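# Close the footlocker lid over three cartons, kept upright

## Task

Get the footlocker's lid completely closed while all three cartons are inside it, with the footlocker still standing upright. It counts as a failure if the lid drops closed from anything more than slightly open or is slammed, or if the footlocker tips over or ends up tilted. The result must hold by itself, without the robot holding anything in place at the end.

## Robot and tools

Robot: a Hello Robot Stretch 3 with one arm. It has a two-wheel differential base (0.33 m long, 0.34 m wide), a lift that moves the arm up and down a mast, and a telescoping arm that reaches out to the robot's RIGHT side. The arm has no forward reach, so driving the base is how you move the gripper forward or back. The base spins about the point midway between its drive wheels, 0.05 m behind the front edge. With the arm pulled in and the wrist folded, the spin sweeps a circle of radius 0.28 m. An unfolded, level gripper sticks out beyond that circle.

Frames: the base frame has its origin on the floor between the drive wheels, x forward, y left, z up. hand_pose is reported in this frame, at the point where the closed fingertips meet. With all wrist joints at 0, the hand's x points up, y points back along the arm toward the mast, and z points to the robot's rear. The odometry frame is where the base frame was when the scene began.

execute_actions: "actions" is a list holding one action or nothing. An empty list only reports state and images. An action may contain:
- "base": exactly one relative move, counted from the base's last reported position. {"translate_m": d} drives straight d metres, -1 to 1, forward positive. {"rotate_rad": d} spins in place d radians, -3.2 to 3.2, counter-clockwise (left) positive. The base cannot move sideways.
- "joints": absolute targets, by name. lift_m 0 to 1.1 (arm height on the mast). arm_m 0 to 0.52 (extension). wrist_yaw_rad -1.345 to 4.42 (0 is along the arm, positive swings toward the front, 3.0 folds over the base). wrist_pitch_rad -1.57 to 0.451 (0 level, negative tips the fingers down). wrist_roll_rad -2.911 to 2.911 (0 has the fingers level, side by side). gripper_m -0.089 to 0.179 (larger is wider; the real fingertip gap is about 0.007 smaller when nearly shut and 0.025 smaller when fully open, and zero below 0.007). head_pan_rad -3.953 to 1.73 (0 forward, positive left, -1.57 looks along the arm). head_tilt_rad -1.53 to 0.419 (0 level, negative down). Done tolerances: ±0.004 for lift, arm and gripper; ±0.02 for yaw, roll and the head; ±0.05 for pitch.
- "contact_limits": {"arm_m": effort %, 1 to 100}. The arm halts (contact_stop) when its effort reaches about that value (the sign is negative when retracting). Smaller is gentler, but too small halts at once. It also caps the arm's holding force until the next action. Values above the maximum are cut down.
All motions in one action start together. Any joint or base you leave out may still be pushing toward an earlier target, and the status lines will not show this. An unknown key or out-of-range number refuses the whole call. "cameras" picks images: head_camera, nav_camera, wrist_camera or "all". Omitted or null means all, and [] means none. If a call reports a stop, any later execute_actions, wait or finished_scene calls in the same reply are skipped. Each action lasts at most 15 s.

wait: {"seconds": 0 to 10}. This commands nothing new and returns state and images. zoom_image: {"camera": ..., "region": [x0, y0, x1, y1]}. This is a pixel box from the top-left of that camera's latest full image, at most 504 by 504. finished_scene: {"scene": n}. It ends the scene for good and reports success.

Result lines: base_status and joint_status say how each motion ended. "done" for the base only means the wheels turned the commanded amount, even if they slipped. "off_target" means it stopped short and may still be pushing. After contact_stop, time_out or torque_fault, the old target is dropped. The arm or lift goes slack after a contact_stop until you command it again. A slack lift can sink under load or keep pressing. on_its_own lists things you did not command; its "held at" value is the target being held, not the actual position. A resting effort outside the normal range suggests a load or a push. motor_effort is a percentage, positive toward higher joint values, with the peak in brackets. It is noisy and biased. A positive wheel effort pushes forward. lidar_m: 12 distances in 30-degree sectors, starting straight ahead and going counter-clockwise (4th left, 7th behind, 10th right), in a plane 0.17 m up, with range 0.15 to 12 m. "-" means nothing was seen. The robot's own parts can hide sectors 5, 6, 9 and 10. wrist_depth_mm (45 to 1000) and head_depth_mm (280 to 4000, sideways image) give 7x7 grids of median depth, read from the top left. base_odometry counts wheel turns only. turned_by_wheels and turned_by_imu give the turn since the last result, left positive. base_tilt, in degrees, is positive when leaning forward or right, with about 4 degrees of fixed bias.

Cameras: head_camera (896x504) and nav_camera (672x504 fisheye) are on the head and aim with the head joints. wrist_camera (644x364) rides on the gripper. Calibration figures are approximate, and the error grows at the end of the arm.

Practical rules: the base runs fast (0.30 m/s, 1.9 rad/s) only when lift_m < 0.30, arm_m < 0.03 and wrist_yaw_rad > 2.54. Otherwise it is limited to 0.10 m/s and 0.63 rad/s. Fold or unfold the wrist only with lift between 0.32 and 0.95, pitch -0.4 and roll near 0. Once folded, the lift may go down to 0.25. With yaw below -0.4, keep pitch at -0.5 or lower. To grip, command a width below the object's; to release, open at least 0.02 beyond where the fingertips touched it. Status does not confirm a grasp. The wrist, head and base have no contact stop. Hard pushing can switch a wrist servo off for 10 s. Pushing on something solid with the gripper above about 0.45 m can tip the robot, and a second push or a raised contact limit makes this worse. Never drive while gripping or pushing on something fixed. If the robot snags or leans, reverse the last move in small steps, pull the gripper off the object, and drop the lift to about 0.2. The robot keeps holding your last command while you think. Loose objects may get nudged now and then.

Task cautions: lower the lid gently, keeping contact until it is nearly shut. Do not let it drop or slam. Do not tip the footlocker. Release it so it stays closed by itself.

Each tool is called after ">>>" as name(argument=value, ...), one argument or row to a line, values as JSON.

## Session

>>> execute_actions(
  actions=[
    {"joints":{"head_tilt_rad":-0.8}},
  ],
)

Scene clock: 1.00 s.
base_odometry: x=+0.000 y=+0.000 heading=+0.000 (m, m, rad; odometry frame)
turned_by_wheels: +0.000 (rad since the last result)
turned_by_imu: +0.000 (rad since the last result)
base_tilt: forward=+0.3 right=+0.9 (deg)
lidar_m: 1.79 1.48 1.50 1.66 2.65 2.68 2.74 1.57 1.57 2.49 2.08 1.61
head_depth_mm: 1739 2133 2229 1816 1543 1338 1179 / 1705 2346 2190 1811 1528 1332 1175 / 1682 2492 2208 1794 1521 1320 1163 / 1754 2408 2183 1791 1515 1314 1162 / 1845 2243 2146 1773 1503 1313 1156 / 1758 1995 2088 1756 1494 1304 1153 / 1603 1792 1950 1753 1485 1295 1148
base_status: not commanded
joint_positions: lift_m=+0.355 arm_m=-0.001 wrist_yaw_rad=+2.853 wrist_pitch_rad=-0.621 wrist_roll_rad=+0.006 gripper_m=+0.037 head_pan_rad=+0.013 head_tilt_rad=-0.790
joint_status: all done
motor_effort: left_wheel=+0(0) right_wheel=-1(1) lift_m=+28(27) arm_m=-1(1) wrist_yaw_rad=+0(0) wrist_pitch_rad=+5(6) wrist_roll_rad=+0(0) gripper_m=+0(0) head_pan_rad=-1(0) head_tilt_rad=-3(27) (%)
hand_pose: x=+0.0341 y=+0.0427 z=+0.3250 quat_wxyz=(+0.311, +0.699, +0.116, +0.633) (m; base frame)
wrist_depth_mm: - - - - - - - / - 870 886 916 921 950 959 / 691 738 734 736 752 772 784 / 612 - 623 642 640 638 667 / 532 528 - 567 557 558 566 / 481 - - 484 491 493 499 / - - - 434 438 439 443
pictures: head_camera (sideways: a quarter turn clockwise sets it upright), nav_camera (sideways: a quarter turn counterclockwise sets it upright), wrist_camera
camera_calibration (this result's frames):
head_camera: T_world_to_cam=[[-0.734375, -0.00956477, -0.678676, 0.909292], [0.0188892, 0.999225, -0.0345218, 0.0444259], [0.678481, -0.0381716, -0.733626, 0.913184], [0, 0, 0, 1]] pos_world=[0.0473449, -0.000836611, 1.28858]
nav_camera: T_world_to_cam=[[0.71679, -0.00752068, 0.697249, -0.867685], [0.0329353, -0.998461, -0.0446279, 0.107547], [0.696511, 0.0549529, -0.715439, 0.883468], [0, 0, 0, 1]] pos_world=[0.00306052, 0.0523065, 1.24186]
wrist_camera: T_world_to_cam=[[0.945522, -0.325081, 0.0176089, -0.0314157], [-0.230149, -0.705703, -0.670085, 0.283374], [0.230259, 0.629528, -0.742075, 0.373827], [0, 0, 0, 1]] pos_world=[0.00884568, -0.0455692, 0.467846]
Images, in order (width x height): head_camera 896x504, nav_camera 672x504, wrist_camera 644x364.

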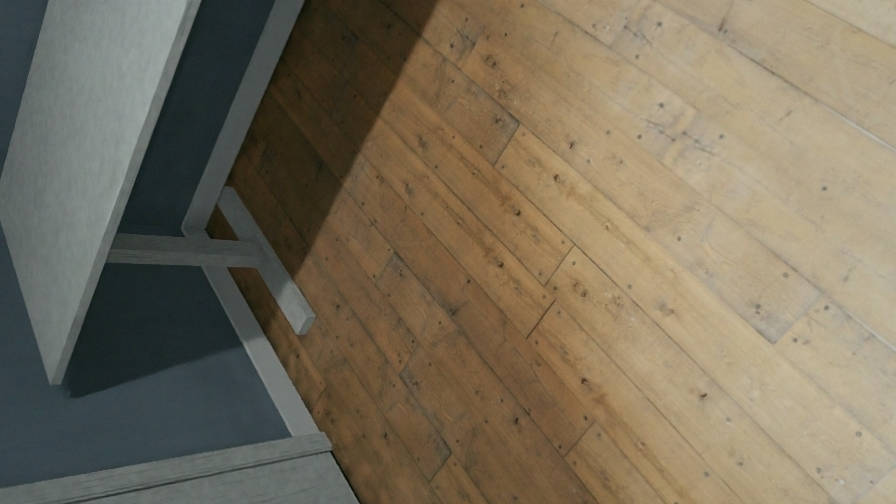

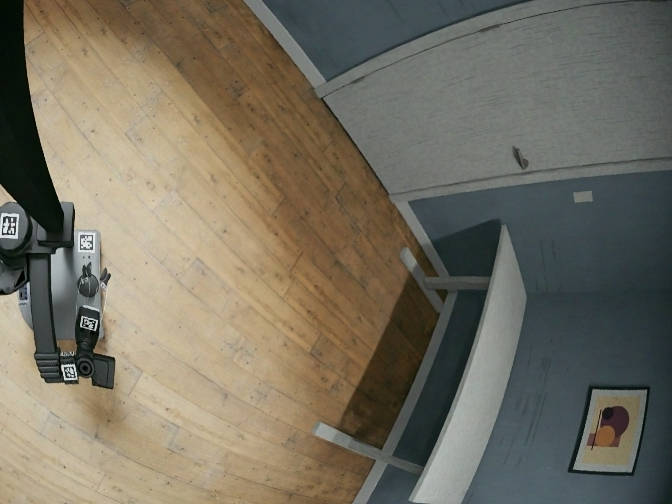

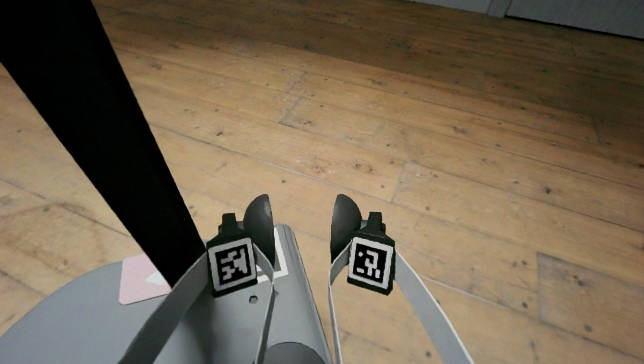

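>>> execute_actions(
  actions=[
    {"joints":{"head_tilt_rad":-0.5,"head_pan_rad":-2.3}},
  ],
  cameras=["head_camera","nav_camera"],
)

Scene clock: 2.70 s.
base_odometry: x=+0.000 y=+0.000 heading=+0.000 (m, m, rad; odometry frame)
turned_by_wheels: +0.000 (rad since the last result)
turned_by_imu: +0.000 (rad since the last result)
base_tilt: forward=+0.3 right=+0.8 (deg)
lidar_m: 1.79 1.47 1.50 1.66 2.65 2.68 2.74 1.57 1.56 2.49 2.08 1.61
head_depth_mm: 1995 2186 2418 2425 1985 1603 1333 / 1999 2179 2415 1929 1966 1590 1325 / 1977 2165 2379 1914 1942 1580 1320 / 1961 2158 2382 1909 1939 1570 1317 / 1951 2137 2368 2252 1926 1565 1309 / 1947 2116 2335 2488 1924 1562 1298 / 1932 2111 2327 2461 1918 1551 1300
base_status: not commanded
joint_positions: lift_m=+0.355 arm_m=-0.001 wrist_yaw_rad=+2.853 wrist_pitch_rad=-0.621 wrist_roll_rad=+0.006 gripper_m=+0.037 head_pan_rad=-2.293 head_tilt_rad=-0.507
joint_status: all done
motor_effort: left_wheel=+0(0) right_wheel=+0(0) lift_m=+27(28) arm_m=-1(1) wrist_yaw_rad=+0(0) wrist_pitch_rad=+5(5) wrist_roll_rad=+0(0) gripper_m=+0(0) head_pan_rad=-2(38) head_tilt_rad=+3(17) (%)
hand_pose: x=+0.0341 y=+0.0427 z=+0.3250 quat_wxyz=(+0.311, +0.699, +0.116, +0.633) (m; base frame)
wrist_depth_mm: - - - - - - - / - 882 872 904 929 933 945 / 680 729 740 750 764 769 783 / 610 - 621 639 637 665 652 / 531 536 - 561 550 555 570 / 486 - - 485 489 497 501 / - - - 436 441 442 441
pictures: head_camera (sideways: a quarter turn clockwise sets it upright), nav_camera (sideways: a quarter turn counterclockwise sets it upright)
camera_calibration (this result's frames):
head_camera: T_world_to_cam=[[0.34149, 0.387476, -0.856299, 1.13426], [0.722876, -0.690554, -0.0241949, 0.026698], [-0.600695, -0.610736, -0.515914, 0.637781], [0, 0, 0, 1]] pos_world=[-0.0235246, -0.0315454, 1.30095]
nav_camera: T_world_to_cam=[[-0.339413, -0.359621, 0.869179, -1.08536], [-0.770281, 0.636608, -0.0373981, 0.103049], [-0.539877, -0.682205, -0.493082, 0.601749], [0, 0, 0, 1]] pos_world=[0.0358601, -0.0454059, 1.24394]
Images, in order (width x height): head_camera 896x504, nav_camera 672x504.

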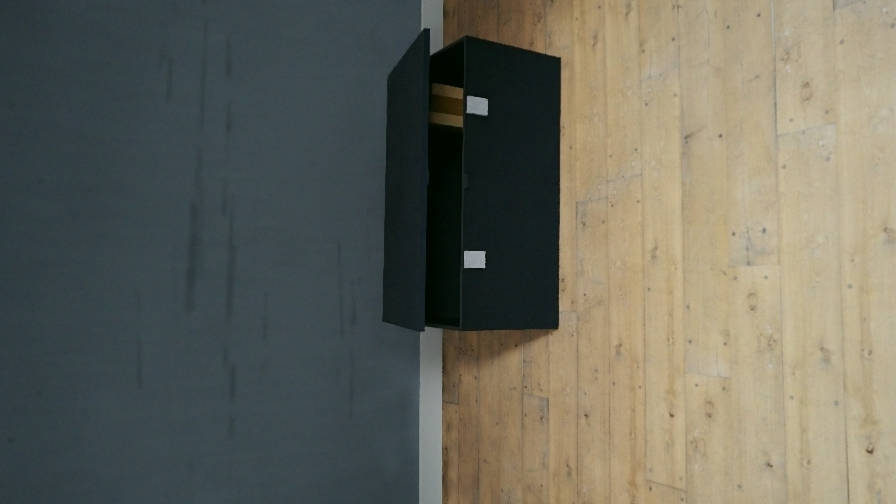

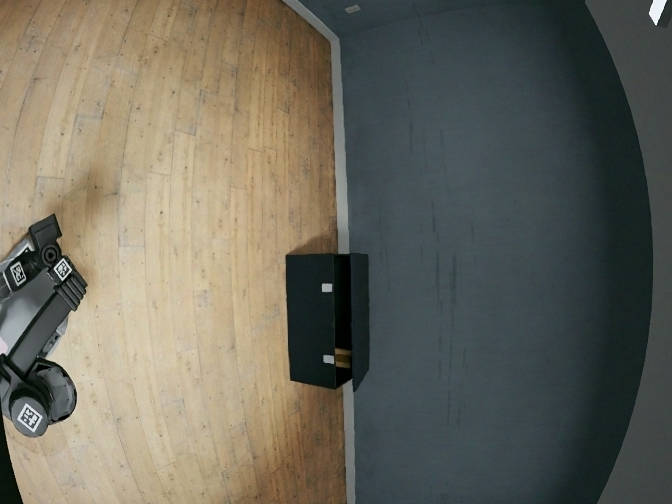

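>>> execute_actions(
  actions=[
    {"base":{"rotate_rad":-2.6},"joints":{"lift_m":0.27,"wrist_yaw_rad":3.0}},
  ],
  cameras=[],
)

>>> execute_actions(
  actions=[
    {"base":{"translate_m":1.0}},
  ],
  cameras=[],
)

>>> execute_actions(
  actions=[
    {"base":{"rotate_rad":1.82},"joints":{"head_pan_rad":-1.57,"head_tilt_rad":-0.9}},
  ],
  cameras=[],
)

>>> execute_actions(
  actions=[
    {"joints":{"lift_m":0.34,"wrist_pitch_rad":-0.4}},
  ],
  cameras=[],
)

>>> execute_actions(
  actions=[
    {"joints":{"wrist_yaw_rad":0}},
  ],
  cameras=[],
)

>>> execute_actions(
  actions=[
    {"joints":{"lift_m":0.25,"wrist_pitch_rad":0,"gripper_m":0}},
  ],
)

Scene clock: 6.20 s.
base_odometry: x=+0.000 y=+0.000 heading=-2.600 (m, m, rad; odometry frame)
turned_by_wheels: -2.600 (rad since the last result)
turned_by_imu: -2.611 (rad since the last result)
base_tilt: forward=+0.5 right=+1.0 (deg)
lidar_m: 1.57 1.57 2.49 2.07 2.06 1.77 1.48 1.50 1.67 2.69 2.67 2.72
head_depth_mm: 1278 1377 1494 1629 1788 1607 1335 / 1330 1441 1570 1724 1857 1589 1325 / 1392 1512 1654 1825 1912 1585 1321 / 1452 1589 1743 1941 1951 1578 1313 / 1528 1675 1849 2060 1945 1560 1309 / 1608 1777 1971 2216 1937 1563 1306 / 1694 1883 2101 2327 1927 1553 1296
base_status: done
joint_positions: lift_m=+0.270 arm_m=-0.001 wrist_yaw_rad=+2.998 wrist_pitch_rad=-0.621 wrist_roll_rad=+0.006 gripper_m=+0.037 head_pan_rad=-2.293 head_tilt_rad=-0.507
joint_status: all done
motor_effort: left_wheel=+4(17) right_wheel=-4(9) lift_m=+20(19) arm_m=-1(1) wrist_yaw_rad=+2(4) wrist_pitch_rad=+6(6) wrist_roll_rad=+0(0) gripper_m=+0(0) head_pan_rad=-3(3) head_tilt_rad=+3(3) (%)
hand_pose: x=+0.0066 y=+0.0487 z=+0.2403 quat_wxyz=(+0.265, +0.689, +0.167, +0.654) (m; base frame)
wrist_depth_mm: 879 - 915 959 972 985 - / 709 690 744 744 754 763 772 / 582 591 610 610 613 629 639 / 497 521 - 533 520 531 536 / - - - - 452 457 463 / - - - - 396 406 408 / - - - - 357 363 364
pictures: none
No camera images: the call's "cameras" was empty. Leave "cameras" out to get every camera's image.

Scene clock: 11.13 s.
base_odometry: x=-0.857 y=-0.516 heading=-2.600 (m, m, rad; odometry frame)
turned_by_wheels: +0.000 (rad since the last result)
turned_by_imu: +0.003 (rad since the last result)
base_tilt: forward=+0.4 right=+0.7 (deg)
lidar_m: 0.61 0.61 0.69 2.36 2.19 2.16 2.45 2.45 2.74 2.36 2.35 1.57
head_depth_mm: 2113 2269 2467 2563 1993 1595 1330 / 2195 2356 2593 2626 1984 1579 1330 / 2303 2506 2746 2610 1972 1580 1321 / 2419 2627 2910 2567 1960 1578 1319 / 2546 2776 3076 2584 1944 1565 1308 / 2683 2949 3239 2530 1921 1558 1307 / 2818 3078 3284 2534 1925 1545 1299
base_status: done
joint_positions: lift_m=+0.270 arm_m=-0.001 wrist_yaw_rad=+2.999 wrist_pitch_rad=-0.621 wrist_roll_rad=+0.006 gripper_m=+0.037 head_pan_rad=-2.293 head_tilt_rad=-0.506
joint_status: not commanded
motor_effort: left_wheel=+3(18) right_wheel=-4(9) lift_m=+20(20) arm_m=-1(1) wrist_yaw_rad=+2(2) wrist_pitch_rad=+6(6) wrist_roll_rad=+0(0) gripper_m=+0(0) head_pan_rad=-3(3) head_tilt_rad=+3(2) (%)
hand_pose: x=+0.0065 y=+0.0487 z=+0.2403 quat_wxyz=(+0.264, +0.689, +0.167, +0.654) (m; base frame)
wrist_depth_mm: 876 - 932 951 954 652 503 / 704 680 734 739 762 675 527 / 587 592 597 605 612 625 544 / 499 515 - 532 524 526 529 / - - - - 456 458 461 / - - - - 394 404 407 / - - - - 359 361 365
pictures: none
No camera images: the call's "cameras" was empty. Leave "cameras" out to get every camera's image.

Scene clock: 13.57 s.
base_odometry: x=-0.857 y=-0.516 heading=-0.780 (m, m, rad; odometry frame)
turned_by_wheels: +1.820 (rad since the last result)
turned_by_imu: +1.825 (rad since the last result)
base_tilt: forward=+0.2 right=+0.9 (deg)
lidar_m: 2.38 2.16 2.58 2.45 2.50 2.50 2.36 2.01 0.65 0.61 0.63 1.72
head_depth_mm: 1265 1487 1795 1664 1446 1283 1152 / 1251 1473 1693 1144 1368 1281 1148 / 1238 1451 1387 1139 1310 1271 1180 / 1223 1444 1378 1129 1283 1263 1175 / 1209 1415 1555 1127 1265 1258 1139 / 1195 1396 1543 1123 1241 1253 1126 / 1191 1378 1526 1116 1223 1245 1124
base_status: done
joint_positions: lift_m=+0.270 arm_m=-0.001 wrist_yaw_rad=+2.999 wrist_pitch_rad=-0.621 wrist_roll_rad=+0.006 gripper_m=+0.037 head_pan_rad=-1.577 head_tilt_rad=-0.889
joint_status: all done
motor_effort: left_wheel=-4(14) right_wheel=+4(15) lift_m=+20(20) arm_m=-2(2) wrist_yaw_rad=+1(2) wrist_pitch_rad=+6(6) wrist_roll_rad=+0(0) gripper_m=+0(0) head_pan_rad=+3(34) head_tilt_rad=-3(20) (%)
hand_pose: x=+0.0065 y=+0.0487 z=+0.2403 quat_wxyz=(+0.264, +0.689, +0.167, +0.654) (m; base frame)
wrist_depth_mm: 881 - 911 924 936 985 - / 695 683 722 743 746 768 787 / 585 585 598 610 619 627 644 / 501 512 - 530 526 527 537 / - - - - 455 460 468 / - - - - 398 402 410 / - - - - 357 364 364
pictures: none
No camera images: the call's "cameras" was empty. Leave "cameras" out to get every camera's image.

Scene clock: 15.03 s.
base_odometry: x=-0.857 y=-0.516 heading=-0.780 (m, m, rad; odometry frame)
turned_by_wheels: +0.000 (rad since the last result)
turned_by_imu: +0.000 (rad since the last result)
base_tilt: forward=+0.4 right=+0.9 (deg)
lidar_m: 2.38 2.16 2.57 2.44 2.49 2.50 2.35 2.01 0.64 0.61 0.63 1.72
head_depth_mm: 1266 1492 1806 1661 1451 1283 1152 / 1255 1477 1693 1142 1372 1275 1147 / 1241 1450 1383 1135 1306 1269 - / 1228 1433 1382 1134 1282 1261 - / 1212 1416 1555 1127 1260 1257 1130 / 1194 1401 1541 1122 1238 1253 1126 / 1191 1376 1519 1115 1217 1246 1119
base_status: not commanded
joint_positions: lift_m=+0.340 arm_m=-0.001 wrist_yaw_rad=+2.999 wrist_pitch_rad=-0.419 wrist_roll_rad=+0.006 gripper_m=+0.037 head_pan_rad=-1.577 head_tilt_rad=-0.889
joint_status: all done
motor_effort: left_wheel=-4(4) right_wheel=+3(3) lift_m=+34(35) arm_m=-2(2) wrist_yaw_rad=+2(2) wrist_pitch_rad=+9(11) wrist_roll_rad=+0(0) gripper_m=-1(0) head_pan_rad=+3(3) head_tilt_rad=-3(3) (%)
hand_pose: x=+0.0107 y=+0.0782 z=+0.3521 quat_wxyz=(+0.197, +0.702, +0.097, +0.677) (m; base frame)
wrist_depth_mm: - - - - - - - / - - - - - - - / - - - - - - - / 784 775 814 804 809 815 828 / 638 637 - 657 655 671 674 / 540 546 - 555 545 560 564 / 468 - - 478 471 485 482
pictures: none
No camera images: the call's "cameras" was empty. Leave "cameras" out to get every camera's image.

Scene clock: 17.53 s.
base_odometry: x=-0.857 y=-0.516 heading=-0.780 (m, m, rad; odometry frame)
turned_by_wheels: +0.000 (rad since the last result)
turned_by_imu: +0.000 (rad since the last result)
base_tilt: forward=+0.4 right=+0.9 (deg)
lidar_m: 2.38 2.16 2.58 2.44 2.49 2.50 2.35 2.01 0.64 0.61 0.63 1.72
head_depth_mm: 1270 1489 1804 1664 1443 1282 1153 / 1255 1469 1686 1145 1367 1277 1147 / 1242 1453 1389 1140 1312 1267 - / 1224 1432 1375 1135 1280 1284 - / 1216 1417 1549 1128 1263 1261 1131 / 1194 1396 1542 1121 1237 1252 1131 / 1186 1378 1517 1115 1221 1244 1123
base_status: not commanded
joint_positions: lift_m=+0.340 arm_m=-0.001 wrist_yaw_rad=+0.002 wrist_pitch_rad=-0.419 wrist_roll_rad=+0.006 gripper_m=+0.037 head_pan_rad=-1.577 head_tilt_rad=-0.889
joint_status: all done
motor_effort: left_wheel=-4(4) right_wheel=+4(3) lift_m=+34(34) arm_m=-1(2) wrist_yaw_rad=-3(4) wrist_pitch_rad=+9(9) wrist_roll_rad=+0(0) gripper_m=+0(0) head_pan_rad=+3(2) head_tilt_rad=-3(3) (%)
hand_pose: x=-0.0210 y=-0.3680 z=+0.3521 quat_wxyz=(+0.690, +0.148, -0.693, -0.147) (m; base frame)
wrist_depth_mm: 639 710 732 733 472 - - / 557 741 772 776 482 508 - / 377 392 401 407 408 424 - / 428 436 445 453 469 489 832 / 490 488 494 513 531 630 680 / 532 540 534 543 547 554 565 / 468 469 473 478 481 485 483
pictures: none
No camera images: the call's "cameras" was empty. Leave "cameras" out to get every camera's image.

Scene clock: 19.20 s.
base_odometry: x=-0.857 y=-0.516 heading=-0.780 (m, m, rad; odometry frame)
turned_by_wheels: +0.000 (rad since the last result)
turned_by_imu: +0.000 (rad since the last result)
base_tilt: forward=+0.4 right=+0.8 (deg)
lidar_m: 2.38 2.16 2.58 2.44 2.49 2.50 2.36 2.01 0.64 0.61 0.63 1.72
head_depth_mm: 1267 1493 1802 1660 1450 1283 1154 / 1252 1464 1688 1145 1364 1279 1145 / 1239 1453 1381 1138 1307 1273 1179 / 1227 1437 1378 1132 1281 1264 - / 1208 1409 1552 1124 1262 1259 1129 / 1200 1401 1535 1121 1238 1249 1130 / 1185 1376 1519 1120 1222 1248 1123
base_status: not commanded
joint_positions: lift_m=+0.250 arm_m=-0.001 wrist_yaw_rad=+0.002 wrist_pitch_rad=-0.023 wrist_roll_rad=+0.006 gripper_m=+0.000 head_pan_rad=-1.577 head_tilt_rad=-0.889
joint_status: all done
motor_effort: left_wheel=-4(4) right_wheel=+4(3) lift_m=+20(28) arm_m=-2(2) wrist_yaw_rad=-2(3) wrist_pitch_rad=+11(12) wrist_roll_rad=+0(0) gripper_m=-2(80) head_pan_rad=+3(2) head_tilt_rad=-3(3) (%)
hand_pose: x=-0.0210 y=-0.3994 z=+0.3591 quat_wxyz=(+0.705, +0.009, -0.709, -0.008) (m; base frame)
wrist_depth_mm: 924 937 952 993 - - - / 394 400 408 413 419 - - / 803 632 642 663 561 - - / 364 374 381 394 402 411 - / 372 383 388 - 411 421 - / 391 404 411 419 431 438 750 / 407 418 428 440 446 464 594
pictures: head_camera (sideways: a quarter turn clockwise sets it upright), nav_camera (sideways: a quarter turn counterclockwise sets it upright), wrist_camera
camera_calibration (this result's frames):
head_camera: T_world_to_cam=[[0.00494684, 0.798254, -0.602301, 0.805267], [0.998698, -0.0345224, -0.0375514, 0.0423886], [-0.0507685, -0.601331, -0.797385, 1.00054], [0, 0, 0, 1]] pos_world=[0.00447898, -0.0396878, 1.28442]
nav_camera: T_world_to_cam=[[-0.0217022, -0.782277, 0.622552, -0.765848], [-0.998883, -0.00918199, -0.0463588, 0.116088], [0.0419817, -0.622863, -0.781204, 0.972982], [0, 0, 0, 1]] pos_world=[0.0584907, 0.00799498, 1.24226]
wrist_camera: T_world_to_cam=[[-0.999047, 0.0426655, -0.00924226, -0.00787933], [0.0190688, 0.236051, -0.971554, 0.471163], [-0.0392701, -0.970804, -0.23664, -0.136174], [0, 0, 0, 1]] pos_world=[-0.0222039, -0.24308, 0.425463]
Images, in order (width x height): head_camera 896x504, nav_camera 672x504, wrist_camera 644x364.

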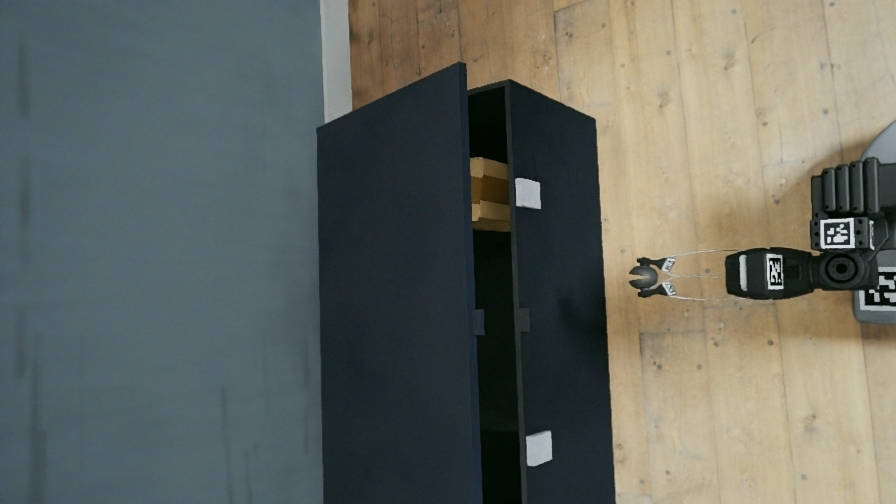

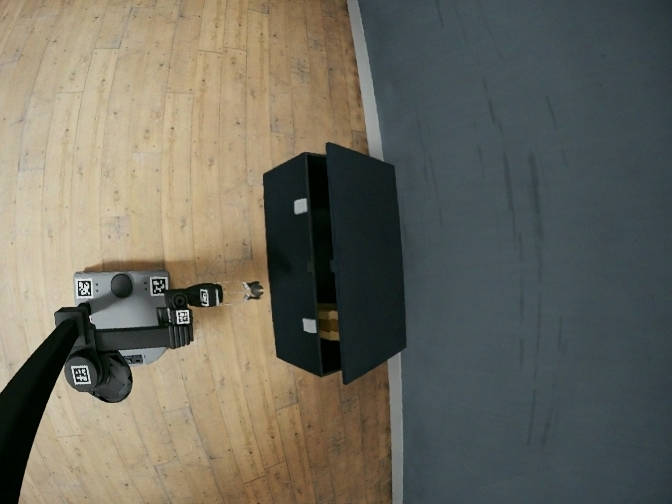

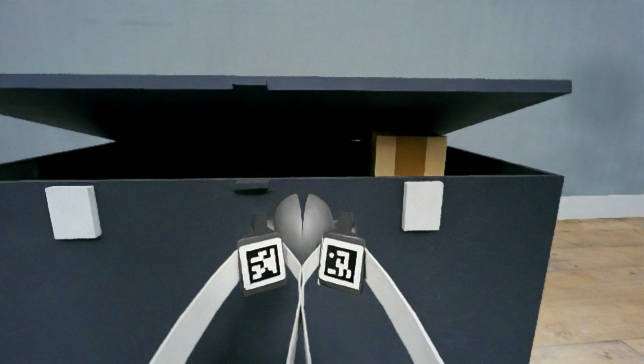

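>>> execute_actions(
  actions=[
    {"joints":{"lift_m":0.28,"arm_m":0.28}},
  ],
  cameras=[],
)

>>> execute_actions(
  actions=[
    {"joints":{"lift_m":0.45,"arm_m":0.33}},
  ],
)

Scene clock: 22.60 s.
base_odometry: x=-0.857 y=-0.516 heading=-0.780 (m, m, rad; odometry frame)
turned_by_wheels: +0.000 (rad since the last result)
turned_by_imu: +0.000 (rad since the last result)
base_tilt: forward=+0.4 right=+0.8 (deg)
lidar_m: 2.38 2.16 2.58 2.45 2.49 2.50 2.35 2.01 0.64 0.61 0.63 1.72
head_depth_mm: 1266 1488 1807 1663 1452 1285 1151 / 1255 1471 1689 1142 1366 1279 1148 / 1236 1452 1384 1139 1254 1282 - / 1226 1428 1377 1133 1173 1265 1155 / 1209 1413 1372 1127 1266 1260 1139 / 1201 1395 1542 1122 1236 1251 1129 / 1186 1382 1516 1119 1222 1247 1123
base_status: not commanded
joint_positions: lift_m=+0.280 arm_m=+0.280 wrist_yaw_rad=+0.001 wrist_pitch_rad=-0.022 wrist_roll_rad=+0.006 gripper_m=+0.000 head_pan_rad=-1.577 head_tilt_rad=-0.889
joint_status: all done
motor_effort: left_wheel=-4(4) right_wheel=+3(3) lift_m=+34(33) arm_m=+3(2) wrist_yaw_rad=-1(2) wrist_pitch_rad=+11(11) wrist_roll_rad=+0(0) gripper_m=-2(2) head_pan_rad=+3(3) head_tilt_rad=-3(3) (%)
hand_pose: x=-0.0213 y=-0.6804 z=+0.3888 quat_wxyz=(+0.705, +0.008, -0.709, -0.008) (m; base frame)
wrist_depth_mm: 683 692 709 733 753 771 801 / 698 701 727 749 777 801 831 / 107 101 103 106 108 110 113 / 511 520 534 546 370 281 902 / 536 548 558 - 363 240 299 / 556 577 584 604 294 249 300 / 562 579 591 599 405 259 311
pictures: none
No camera images: the call's "cameras" was empty. Leave "cameras" out to get every camera's image.

Scene clock: 24.97 s.
base_odometry: x=-0.857 y=-0.516 heading=-0.780 (m, m, rad; odometry frame)
turned_by_wheels: +0.000 (rad since the last result)
turned_by_imu: +0.000 (rad since the last result)
base_tilt: forward=+0.2 right=+0.9 (deg)
lidar_m: 2.38 2.16 2.58 2.44 2.49 2.51 2.35 2.01 0.64 0.61 0.63 1.71
head_depth_mm: 1270 1491 1794 1661 1446 1287 1152 / 1254 1477 1642 1456 1368 1279 1144 / 1239 1452 1354 1205 1313 1282 - / 1224 1430 1350 1590 1352 1261 1151 / 1212 1411 1367 1556 1263 1257 1139 / 1200 1396 1539 1544 1238 1249 1123 / 1184 1377 1522 1510 1223 1242 1119
base_status: not commanded
joint_positions: lift_m=+0.450 arm_m=+0.330 wrist_yaw_rad=+0.001 wrist_pitch_rad=-0.084 wrist_roll_rad=+0.006 gripper_m=+0.000 head_pan_rad=-1.577 head_tilt_rad=-0.889
joint_status: all done
on_its_own: wrist_pitch_rad is at rest, and its effort (+40) is outside its rest range (-20 to +32)
motor_effort: left_wheel=-3(4) right_wheel=+3(4) lift_m=+38(40) arm_m=+2(7) wrist_yaw_rad=-1(0) wrist_pitch_rad=+40(44) wrist_roll_rad=+0(0) gripper_m=-2(3) head_pan_rad=+3(3) head_tilt_rad=-3(3) (%)
hand_pose: x=-0.0212 y=-0.7280 z=+0.5426 quat_wxyz=(+0.705, +0.030, -0.708, -0.030) (m; base frame)
wrist_depth_mm: 617 646 664 673 699 709 738 / 644 666 691 708 739 740 775 / 660 118 120 123 126 129 131 / 134 137 141 145 151 157 163 / 275 288 300 - 367 398 922 / 516 536 544 571 561 522 969 / 541 565 591 595 586 308 777
pictures: head_camera (sideways: a quarter turn clockwise sets it upright), nav_camera (sideways: a quarter turn counterclockwise sets it upright), wrist_camera
camera_calibration (this result's frames):
head_camera: T_world_to_cam=[[0.00494712, 0.798254, -0.602301, 0.805268], [0.998698, -0.0345228, -0.0375514, 0.0423886], [-0.0507687, -0.601331, -0.797385, 1.00054], [0, 0, 0, 1]] pos_world=[0.00447896, -0.0396878, 1.28442]
nav_camera: T_world_to_cam=[[-0.0217025, -0.782277, 0.622553, -0.765848], [-0.998883, -0.00918165, -0.0463588, 0.116088], [0.0419815, -0.622863, -0.781204, 0.972982], [0, 0, 0, 1]] pos_world=[0.0584907, 0.00799495, 1.24226]
wrist_camera: T_world_to_cam=[[-0.998998, 0.0442899, -0.00646368, 0.00722244], [0.0192877, 0.295664, -0.955097, 0.761507], [-0.0403901, -0.954265, -0.296222, -0.367487], [0, 0, 0, 1]] pos_world=[-0.0223153, -0.57615, 0.618502]
Images, in order (width x height): head_camera 896x504, nav_camera 672x504, wrist_camera 644x364.

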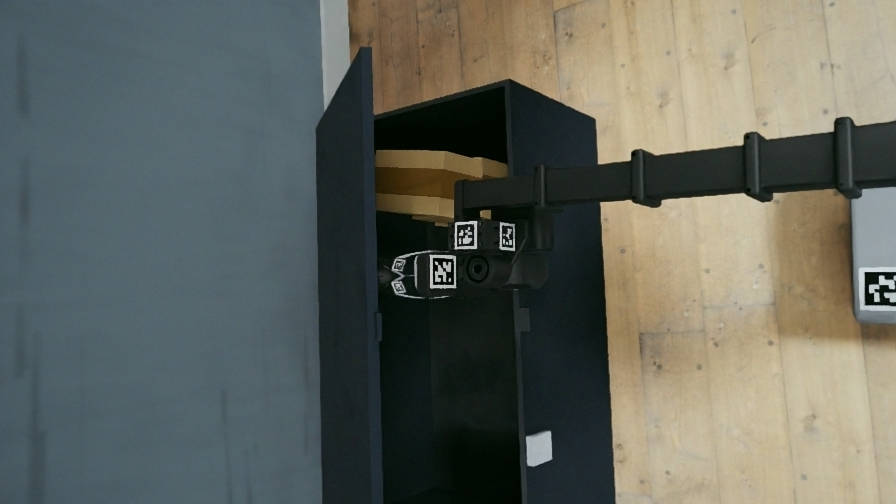

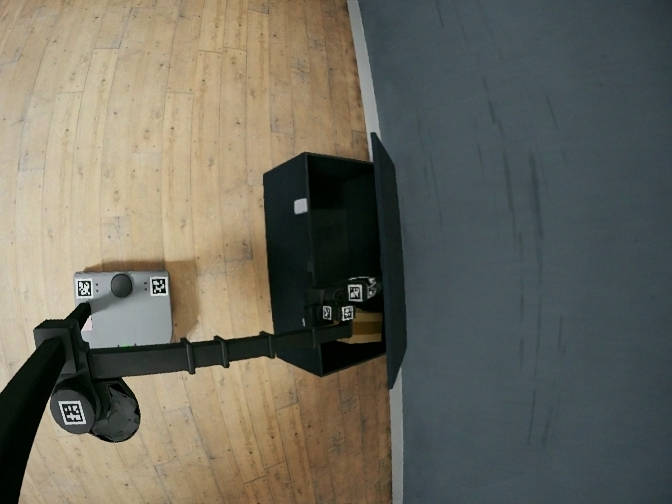

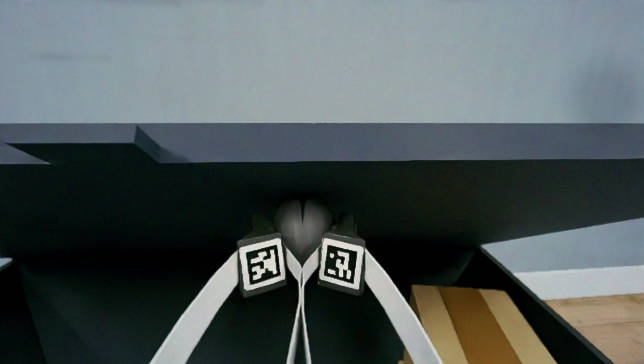

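>>> execute_actions(
  actions=[
    {"base":{"translate_m":-0.12},"joints":{"lift_m":0.52,"arm_m":0.52,"wrist_pitch_rad":-0.6,"gripper_m":0.17}},
  ],
)

Scene clock: 28.07 s.
base_odometry: x=-0.942 y=-0.431 heading=-0.780 (m, m, rad; odometry frame)
turned_by_wheels: +0.000 (rad since the last result)
turned_by_imu: +0.012 (rad since the last result)
base_tilt: forward=+0.3 right=+0.7 (deg)
lidar_m: 2.50 2.26 2.55 2.44 2.49 2.36 2.24 2.00 0.75 0.70 0.70 1.75
head_depth_mm: 1272 1489 1806 1666 1451 1286 1151 / 1254 1474 1761 1664 1439 1282 1164 / 1247 1459 1610 1300 1390 1267 1169 / 1229 1435 1614 1252 1377 1264 1151 / 1220 1423 1322 1596 1370 1257 1139 / 1210 1414 1338 1580 1339 1255 1127 / 1199 1396 1368 1578 1332 1249 1121
base_status: done
joint_positions: lift_m=+0.520 arm_m=+0.517 wrist_yaw_rad=+0.018 wrist_pitch_rad=-0.668 wrist_roll_rad=-0.023 gripper_m=+0.170 head_pan_rad=-1.576 head_tilt_rad=-0.890
joint_status: wrist_pitch_rad off_target (ended at -0.668, target -0.600); the others done
joint sent to its limit — the command would take arm_m past its upper limit, so that joint was sent only as far as its limit.
on_its_own: arm_m is at rest, and its effort (+18) is outside its rest range (-14 to +14); wrist_yaw_rad is at rest, and its effort (-21) is outside its rest range (-12 to +12); wrist_pitch_rad is at rest, and its effort (+33) is outside its rest range (-20 to +32)
motor_effort: left_wheel=-6(14) right_wheel=+9(11) lift_m=+26(43) arm_m=+18(22) wrist_yaw_rad=-21(25) wrist_pitch_rad=+33(38) wrist_roll_rad=+13(13) gripper_m=+1(85) head_pan_rad=+2(3) head_tilt_rad=-3(2) (%)
hand_pose: x=-0.0183 y=-0.8484 z=+0.4811 quat_wxyz=(+0.678, +0.241, -0.658, -0.224) (m; base frame)
wrist_depth_mm: 529 543 544 557 560 572 569 / 593 599 617 614 624 643 664 / 203 204 205 206 206 209 211 / 118 118 118 119 119 120 120 / - 83 83 83 84 84 84 / - 64 64 64 64 64 64 / - 52 52 52 53 54 57
pictures: head_camera (sideways: a quarter turn clockwise sets it upright), nav_camera (sideways: a quarter turn counterclockwise sets it upright), wrist_camera
camera_calibration (this result's frames):
head_camera: T_world_to_cam=[[0.00441849, 0.798542, -0.601922, 0.804777], [0.998721, -0.0338417, -0.037565, 0.0424061], [-0.0503673, -0.600986, -0.797671, 1.00091], [0, 0, 0, 1]] pos_world=[0.00450536, -0.0396806, 1.2844]
nav_camera: T_world_to_cam=[[-0.0211845, -0.782587, 0.622181, -0.765368], [-0.998876, -0.00982301, -0.046366, 0.116098], [0.0423971, -0.622464, -0.781499, 0.973364], [0, 0, 0, 1]] pos_world=[0.0584855, 0.00805803, 1.24226]
wrist_camera: T_world_to_cam=[[-0.999073, 0.00596315, 0.0426403, -0.0410449], [-0.0224452, 0.773008, -0.633999, 0.987965], [-0.0367419, -0.634369, -0.772157, -0.0000193205], [0, 0, 0, 1]] pos_world=[-0.0188325, -0.763472, 0.628104]
Images, in order (width x height): head_camera 896x504, nav_camera 672x504, wrist_camera 644x364.

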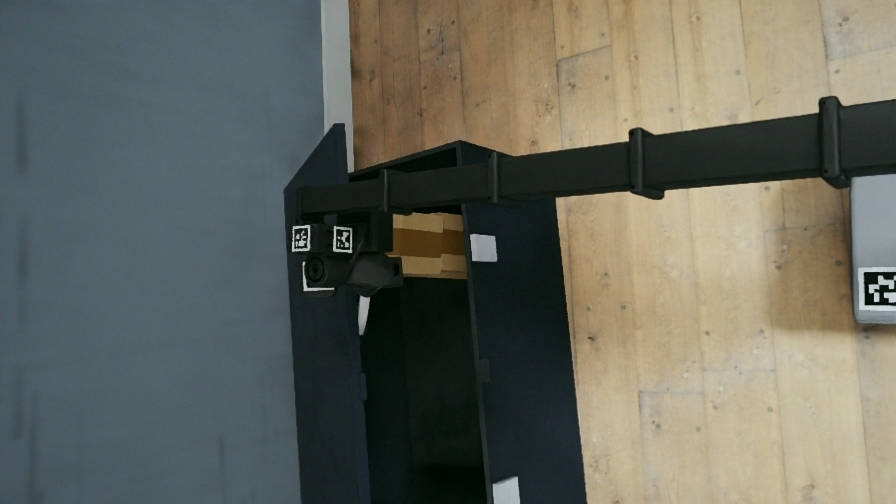

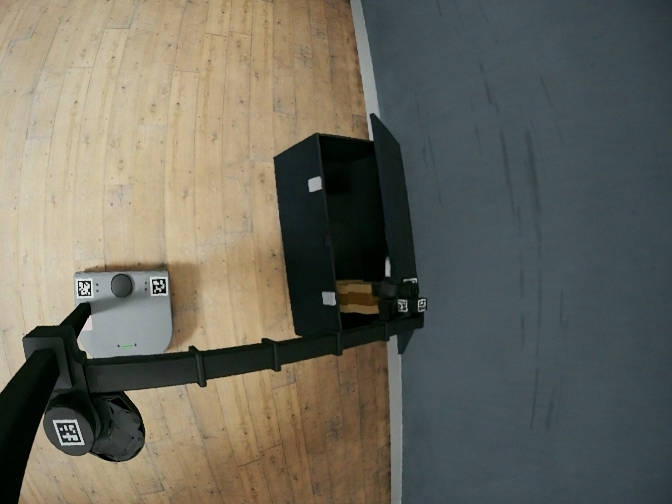

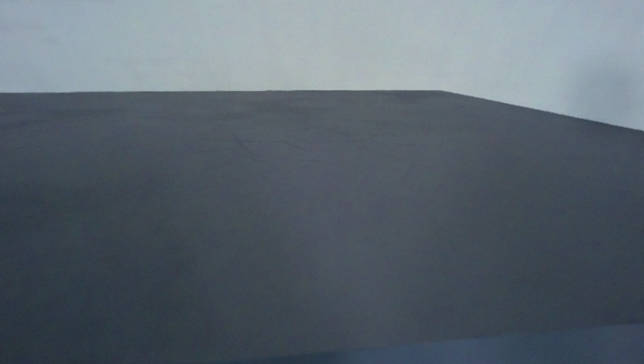

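>>> execute_actions(
  actions=[
    {"base":{"translate_m":-0.04},"joints":{"lift_m":0.42,"arm_m":0.46,"wrist_pitch_rad":-0.4}},
  ],
)

Scene clock: 29.97 s.
base_odometry: x=-0.971 y=-0.403 heading=-0.780 (m, m, rad; odometry frame)
turned_by_wheels: +0.000 (rad since the last result)
turned_by_imu: +0.002 (rad since the last result)
base_tilt: forward=+0.2 right=+0.8 (deg)
lidar_m: 2.54 2.30 2.54 2.43 2.49 2.33 2.20 1.99 0.76 0.70 0.71 1.76
head_depth_mm: 1274 1498 1803 1665 1447 1283 1153 / 1258 1468 1784 1646 1438 1277 1146 / 1250 1460 1622 1431 1410 1291 - / 1234 1441 1295 1255 1380 1263 1155 / 1223 1425 1294 1246 1368 1255 1140 / 1213 1410 1299 1202 1359 1251 1126 / 1202 1397 1294 1172 1327 1244 1119
base_status: done
joint_positions: lift_m=+0.420 arm_m=+0.460 wrist_yaw_rad=+0.009 wrist_pitch_rad=-0.453 wrist_roll_rad=-0.018 gripper_m=+0.170 head_pan_rad=-1.576 head_tilt_rad=-0.890
joint_status: wrist_pitch_rad off_target (ended at -0.453, target -0.400); the others done
motor_effort: left_wheel=+0(11) right_wheel=-1(25) lift_m=+23(30) arm_m=-2(15) wrist_yaw_rad=-11(29) wrist_pitch_rad=+25(66) wrist_roll_rad=+11(13) gripper_m=-1(3) head_pan_rad=+2(2) head_tilt_rad=-3(3) (%)
hand_pose: x=-0.0196 y=-0.8249 z=+0.4251 quat_wxyz=(+0.696, +0.163, -0.682, -0.155) (m; base frame)
wrist_depth_mm: 541 541 563 571 569 596 588 / 578 593 598 609 631 653 664 / 219 219 223 225 229 232 717 / 124 124 125 126 128 128 129 / - 87 87 88 88 89 89 / - 67 67 67 67 68 71 / - 58 60 63 66 70 73
pictures: head_camera (sideways: a quarter turn clockwise sets it upright), nav_camera (sideways: a quarter turn counterclockwise sets it upright), wrist_camera
camera_calibration (this result's frames):
head_camera: T_world_to_cam=[[0.00441883, 0.798606, -0.601839, 0.804668], [0.998721, -0.0338378, -0.037568, 0.04241], [-0.0503669, -0.600903, -0.797734, 1.00099], [0, 0, 0, 1]] pos_world=[0.00450537, -0.0396787, 1.2844]
nav_camera: T_world_to_cam=[[-0.0211848, -0.782652, 0.622099, -0.765261], [-0.998876, -0.00981816, -0.0463676, 0.1161], [0.0423975, -0.622382, -0.781564, 0.973448], [0, 0, 0, 1]] pos_world=[0.0584855, 0.00806428, 1.24226]
wrist_camera: T_world_to_cam=[[-0.999178, 0.025353, 0.0316208, -0.0193726], [-0.0091108, 0.61972, -0.78477, 0.872227], [-0.0394924, -0.784414, -0.618979, -0.217339], [0, 0, 0, 1]] pos_world=[-0.0199933, -0.710529, 0.550582]
Images, in order (width x height): head_camera 896x504, nav_camera 672x504, wrist_camera 644x364.

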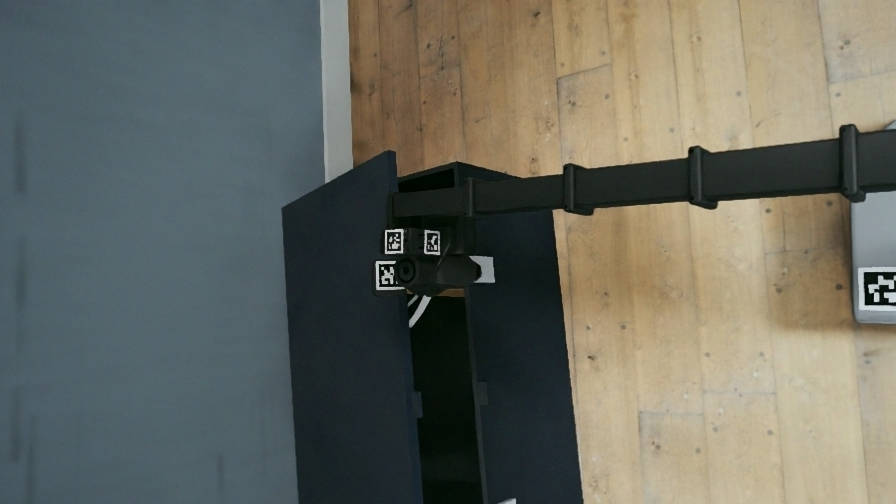

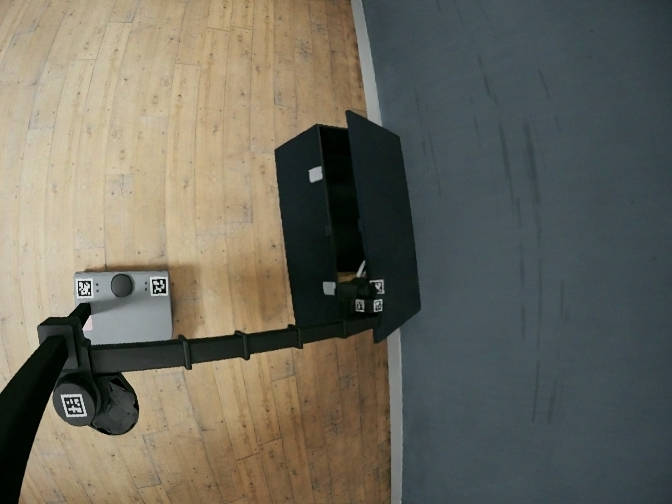

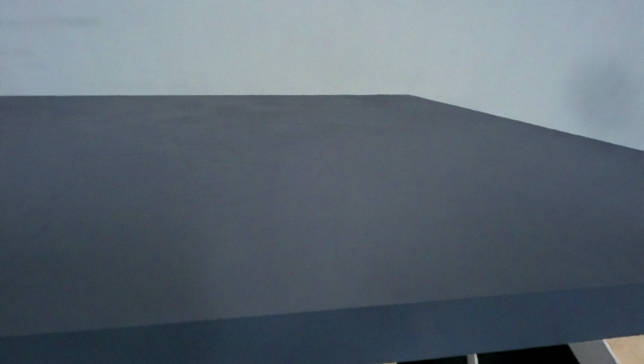

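>>> execute_actions(
  actions=[
    {"joints":{"lift_m":0.35,"arm_m":0.47}},
  ],
  cameras=["wrist_camera"],
)

>>> execute_actions(
  actions=[
    {"joints":{"gripper_m":0.05}},
  ],
  cameras=[],
)

>>> execute_actions(
  actions=[
    {"base":{"translate_m":0.16},"joints":{"arm_m":0.46}},
  ],
)

Scene clock: 31.73 s.
base_odometry: x=-0.971 y=-0.403 heading=-0.780 (m, m, rad; odometry frame)
turned_by_wheels: +0.000 (rad since the last result)
turned_by_imu: -0.004 (rad since the last result)
base_tilt: forward=+0.3 right=+0.9 (deg)
lidar_m: 2.54 2.30 2.56 2.43 2.49 2.33 2.20 2.00 0.77 0.71 0.72 1.75
head_depth_mm: 1273 1495 1808 1654 1448 1288 1151 / 1261 1483 1789 1663 1438 1277 1146 / 1253 1466 1652 1397 1449 1285 - / 1238 1440 1318 - 1399 1266 1154 / 1225 1430 1315 1204 1368 1256 1142 / 1209 1412 1310 1186 1350 1251 1127 / 1205 1406 1307 1141 1334 1246 1119
base_status: not commanded
joint_positions: lift_m=+0.373 arm_m=+0.469 wrist_yaw_rad=+0.012 wrist_pitch_rad=-0.418 wrist_roll_rad=+0.003 gripper_m=+0.170 head_pan_rad=-1.576 head_tilt_rad=-0.891
joint_status: lift_m contact_stop (moved -0.047 of -0.070); the others done
on_its_own: lift_m is slack since a contact_stop, until your next command for it (your +0.350 is given up); wrist_yaw_rad is at rest, and its effort (-15) is outside its rest range (-12 to +12)
motor_effort: left_wheel=+0(15) right_wheel=-1(23) lift_m=+27(23) arm_m=+12(19) wrist_yaw_rad=-15(18) wrist_pitch_rad=+9(36) wrist_roll_rad=+2(11) gripper_m=+0(1) head_pan_rad=+3(3) head_tilt_rad=-2(3) (%)
hand_pose: x=-0.0189 y=-0.8384 z=+0.3861 quat_wxyz=(+0.692, +0.151, -0.691, -0.143) (m; base frame)
wrist_depth_mm: 526 533 549 556 570 576 591 / 553 565 571 586 610 632 650 / 183 181 179 179 176 175 173 / 110 109 109 108 107 107 106 / - 78 78 77 77 77 76 / - 61 61 60 60 60 60 / - 50 50 51 53 55 59
pictures: wrist_camera
camera_calibration (this result's frames):
wrist_camera: T_world_to_cam=[[-0.999426, 0.0316711, 0.0120529, -0.00425331], [0.00903648, 0.591884, -0.805973, 0.835174], [-0.0326599, -0.805401, -0.59183, -0.279997], [0, 0, 0, 1]] pos_world=[-0.0209426, -0.719701, 0.507468]
Images, in order (width x height): wrist_camera 644x364.

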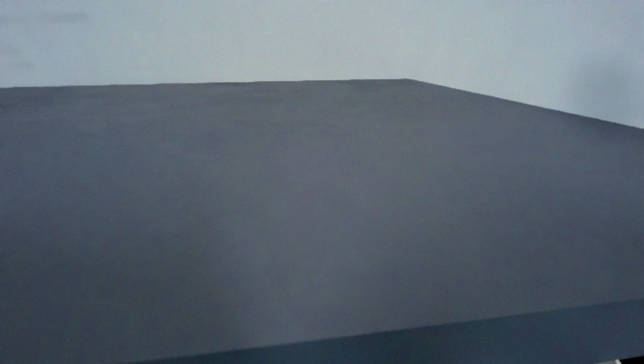

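not run: a stop came earlier in this reply.

not run: a stop came earlier in this reply.

>>> execute_actions(
  actions=[
    {"joints":{"lift_m":0.375,"arm_m":0.38}},
  ],
  cameras=[],
)

>>> execute_actions(
  actions=[
    {"joints":{"lift_m":0.262,"arm_m":0.30,"wrist_pitch_rad":-0.03}},
  ],
  cameras=["wrist_camera"],
)

>>> execute_actions(
  actions=[
    {"joints":{"arm_m":0.50},"contact_limits":{"arm_m":12}},
  ],
)

Scene clock: 33.80 s.
base_odometry: x=-0.971 y=-0.403 heading=-0.780 (m, m, rad; odometry frame)
turned_by_wheels: +0.000 (rad since the last result)
turned_by_imu: +0.000 (rad since the last result)
base_tilt: forward=+0.3 right=+0.8 (deg)
lidar_m: 2.54 2.30 2.55 2.43 2.49 2.32 2.20 2.00 0.78 0.71 0.72 1.75
head_depth_mm: 1274 1497 1809 1667 1445 1281 1148 / 1260 1479 1788 1656 1439 1278 1149 / 1248 1462 1660 1523 1448 1287 - / 1234 1442 1316 1125 1398 1265 1158 / 1220 1427 1315 1204 1373 1256 1140 / 1208 1414 1309 1186 1361 1255 1124 / 1201 1393 1309 1143 1334 1247 1120
base_status: not commanded
joint_positions: lift_m=+0.375 arm_m=+0.380 wrist_yaw_rad=+0.002 wrist_pitch_rad=-0.417 wrist_roll_rad=+0.003 gripper_m=+0.170 head_pan_rad=-1.576 head_tilt_rad=-0.891
joint_status: all done
motor_effort: left_wheel=-1(2) right_wheel=+0(6) lift_m=+33(34) arm_m=-4(10) wrist_yaw_rad=-2(14) wrist_pitch_rad=+8(9) wrist_roll_rad=+1(2) gripper_m=+0(0) head_pan_rad=+3(2) head_tilt_rad=-2(3) (%)
hand_pose: x=-0.0212 y=-0.7497 z=+0.3876 quat_wxyz=(+0.691, +0.147, -0.692, -0.146) (m; base frame)
wrist_depth_mm: 597 611 620 633 651 676 689 / 283 268 258 250 242 236 731 / 112 115 120 124 130 136 145 / 583 606 637 274 394 575 888 / 617 657 663 309 407 257 726 / - 554 564 360 381 - 566 / 167 173 180 180 209 235 521
pictures: none
No camera images: the call's "cameras" was empty. Leave "cameras" out to get every camera's image.

Scene clock: 35.67 s.
base_odometry: x=-0.971 y=-0.403 heading=-0.780 (m, m, rad; odometry frame)
turned_by_wheels: +0.000 (rad since the last result)
turned_by_imu: +0.000 (rad since the last result)
base_tilt: forward=+0.3 right=+1.0 (deg)
lidar_m: 2.54 2.30 2.56 2.43 2.49 2.32 2.20 2.00 0.78 0.71 0.72 1.75
head_depth_mm: 1274 1499 1809 1658 1448 1286 1147 / 1261 1478 1791 1650 1434 1284 1145 / 1246 1458 1660 1371 1431 1284 1159 / 1237 1439 1315 1249 1371 1262 1154 / 1219 1430 1312 1223 1370 1256 1139 / 1209 1410 1314 1187 1361 1252 1125 / 1197 1393 1303 1143 1334 1250 1120
base_status: not commanded
joint_positions: lift_m=+0.262 arm_m=+0.300 wrist_yaw_rad=+0.000 wrist_pitch_rad=-0.053 wrist_roll_rad=+0.002 gripper_m=+0.170 head_pan_rad=-1.576 head_tilt_rad=-0.891
joint_status: all done
motor_effort: left_wheel=-1(2) right_wheel=+1(1) lift_m=+20(28) arm_m=-4(7) wrist_yaw_rad=+0(2) wrist_pitch_rad=+11(38) wrist_roll_rad=+2(10) gripper_m=+0(0) head_pan_rad=+3(2) head_tilt_rad=-2(3) (%)
hand_pose: x=-0.0215 y=-0.6999 z=+0.3635 quat_wxyz=(+0.707, +0.019, -0.707, -0.019) (m; base frame)
wrist_depth_mm: 668 673 693 719 741 765 784 / 175 179 184 190 198 207 807 / 366 380 397 338 451 822 854 / 575 597 622 315 476 848 897 / 581 618 640 324 330 262 922 / - 190 198 196 220 - 756 / 190 198 208 213 232 247 590
pictures: wrist_camera
camera_calibration (this result's frames):
wrist_camera: T_world_to_cam=[[-0.998991, 0.0447995, -0.00324673, 0.00375376], [0.0150191, 0.265042, -0.96412, 0.563832], [-0.0423316, -0.963196, -0.265447, -0.411145], [0, 0, 0, 1]] pos_world=[-0.0221227, -0.54562, 0.434477]
Images, in order (width x height): wrist_camera 644x364.

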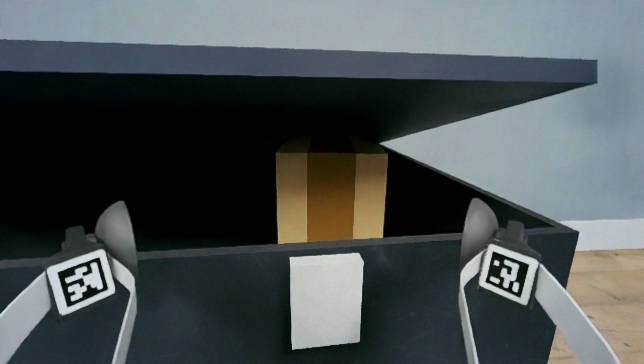

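Scene clock: 37.97 s.
base_odometry: x=-0.971 y=-0.403 heading=-0.780 (m, m, rad; odometry frame)
turned_by_wheels: +0.000 (rad since the last result)
turned_by_imu: -0.001 (rad since the last result)
base_tilt: forward=+0.3 right=+0.9 (deg)
lidar_m: 2.54 2.30 2.55 2.43 2.48 2.33 2.20 2.00 0.78 0.71 0.72 1.75
head_depth_mm: 1273 1494 1808 1668 1454 1282 1149 / 1260 1481 1798 1649 1441 1279 1144 / 1249 1459 1654 1383 1430 1269 1161 / 1241 1442 1313 1125 1400 1266 1156 / 1220 1429 1313 1212 1375 1261 1139 / 1210 1407 1308 1187 1360 1253 1125 / 1198 1393 1310 1143 1333 1241 1120
base_status: not commanded
joint_positions: lift_m=+0.262 arm_m=+0.475 wrist_yaw_rad=-0.006 wrist_pitch_rad=-0.057 wrist_roll_rad=+0.003 gripper_m=+0.170 head_pan_rad=-1.576 head_tilt_rad=-0.891
joint_status: arm_m contact_stop (moved +0.175 of +0.200)
on_its_own: arm_m is slack since a contact_stop, until your next command for it (your +0.500 is given up)
motor_effort: left_wheel=-7(9) right_wheel=+9(13) lift_m=+20(20) arm_m=-1(15) wrist_yaw_rad=+8(9) wrist_pitch_rad=+13(18) wrist_roll_rad=+2(2) gripper_m=-3(2) head_pan_rad=+3(2) head_tilt_rad=-2(2) (%)
contact_limits: arm_m 12 (drawing in: default 27, maximum 44; extending or still: default 35, maximum 58)
hand_pose: x=-0.0231 y=-0.8747 z=+0.3623 quat_wxyz=(+0.706, +0.018, -0.708, -0.023) (m; base frame)
wrist_depth_mm: - - - - - - - / - 58 57 56 57 58 60 / 135 112 119 126 136 145 157 / 408 425 443 197 200 671 704 / 428 453 145 142 142 231 734 / - 469 472 148 147 275 185 / 469 491 496 155 155 260 179
pictures: head_camera (sideways: a quarter turn clockwise sets it upright), nav_camera (sideways: a quarter turn counterclockwise sets it upright), wrist_camera
camera_calibration (this result's frames):
head_camera: T_world_to_cam=[[0.00440785, 0.799273, -0.600952, 0.803513], [0.998722, -0.033778, -0.0375997, 0.0424512], [-0.0503514, -0.600018, -0.7984, 1.00186], [0, 0, 0, 1]] pos_world=[0.00450619, -0.0396593, 1.28435]
nav_camera: T_world_to_cam=[[-0.0211743, -0.783342, 0.62123, -0.764129], [-0.998876, -0.00978479, -0.0463843, 0.116121], [0.0424134, -0.621514, -0.782254, 0.974345], [0, 0, 0, 1]] pos_world=[0.0584858, 0.00813139, 1.24227]
wrist_camera: T_world_to_cam=[[-0.998684, 0.0511127, -0.00418384, 0.0158647], [0.0178305, 0.269577, -0.962814, 0.612568], [-0.0480841, -0.961621, -0.270134, -0.576989], [0, 0, 0, 1]] pos_world=[-0.0228226, -0.720791, 0.433991]
Images, in order (width x height): head_camera 896x504, nav_camera 672x504, wrist_camera 644x364.

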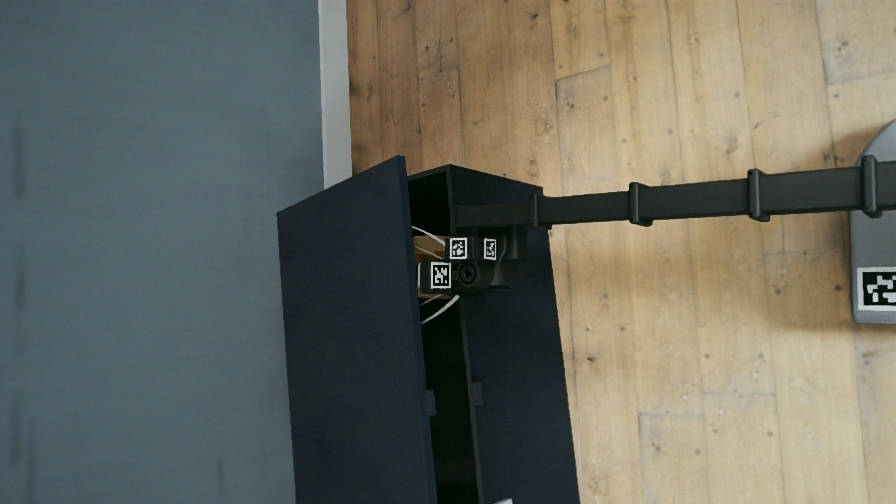

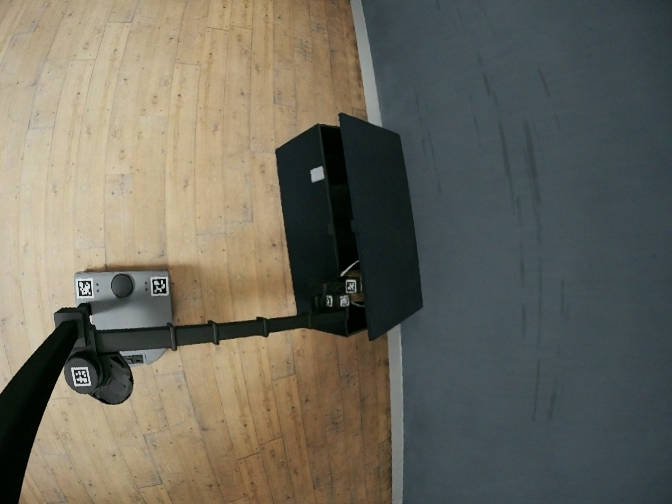

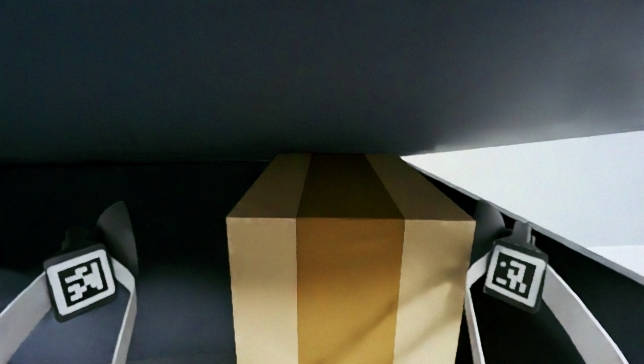

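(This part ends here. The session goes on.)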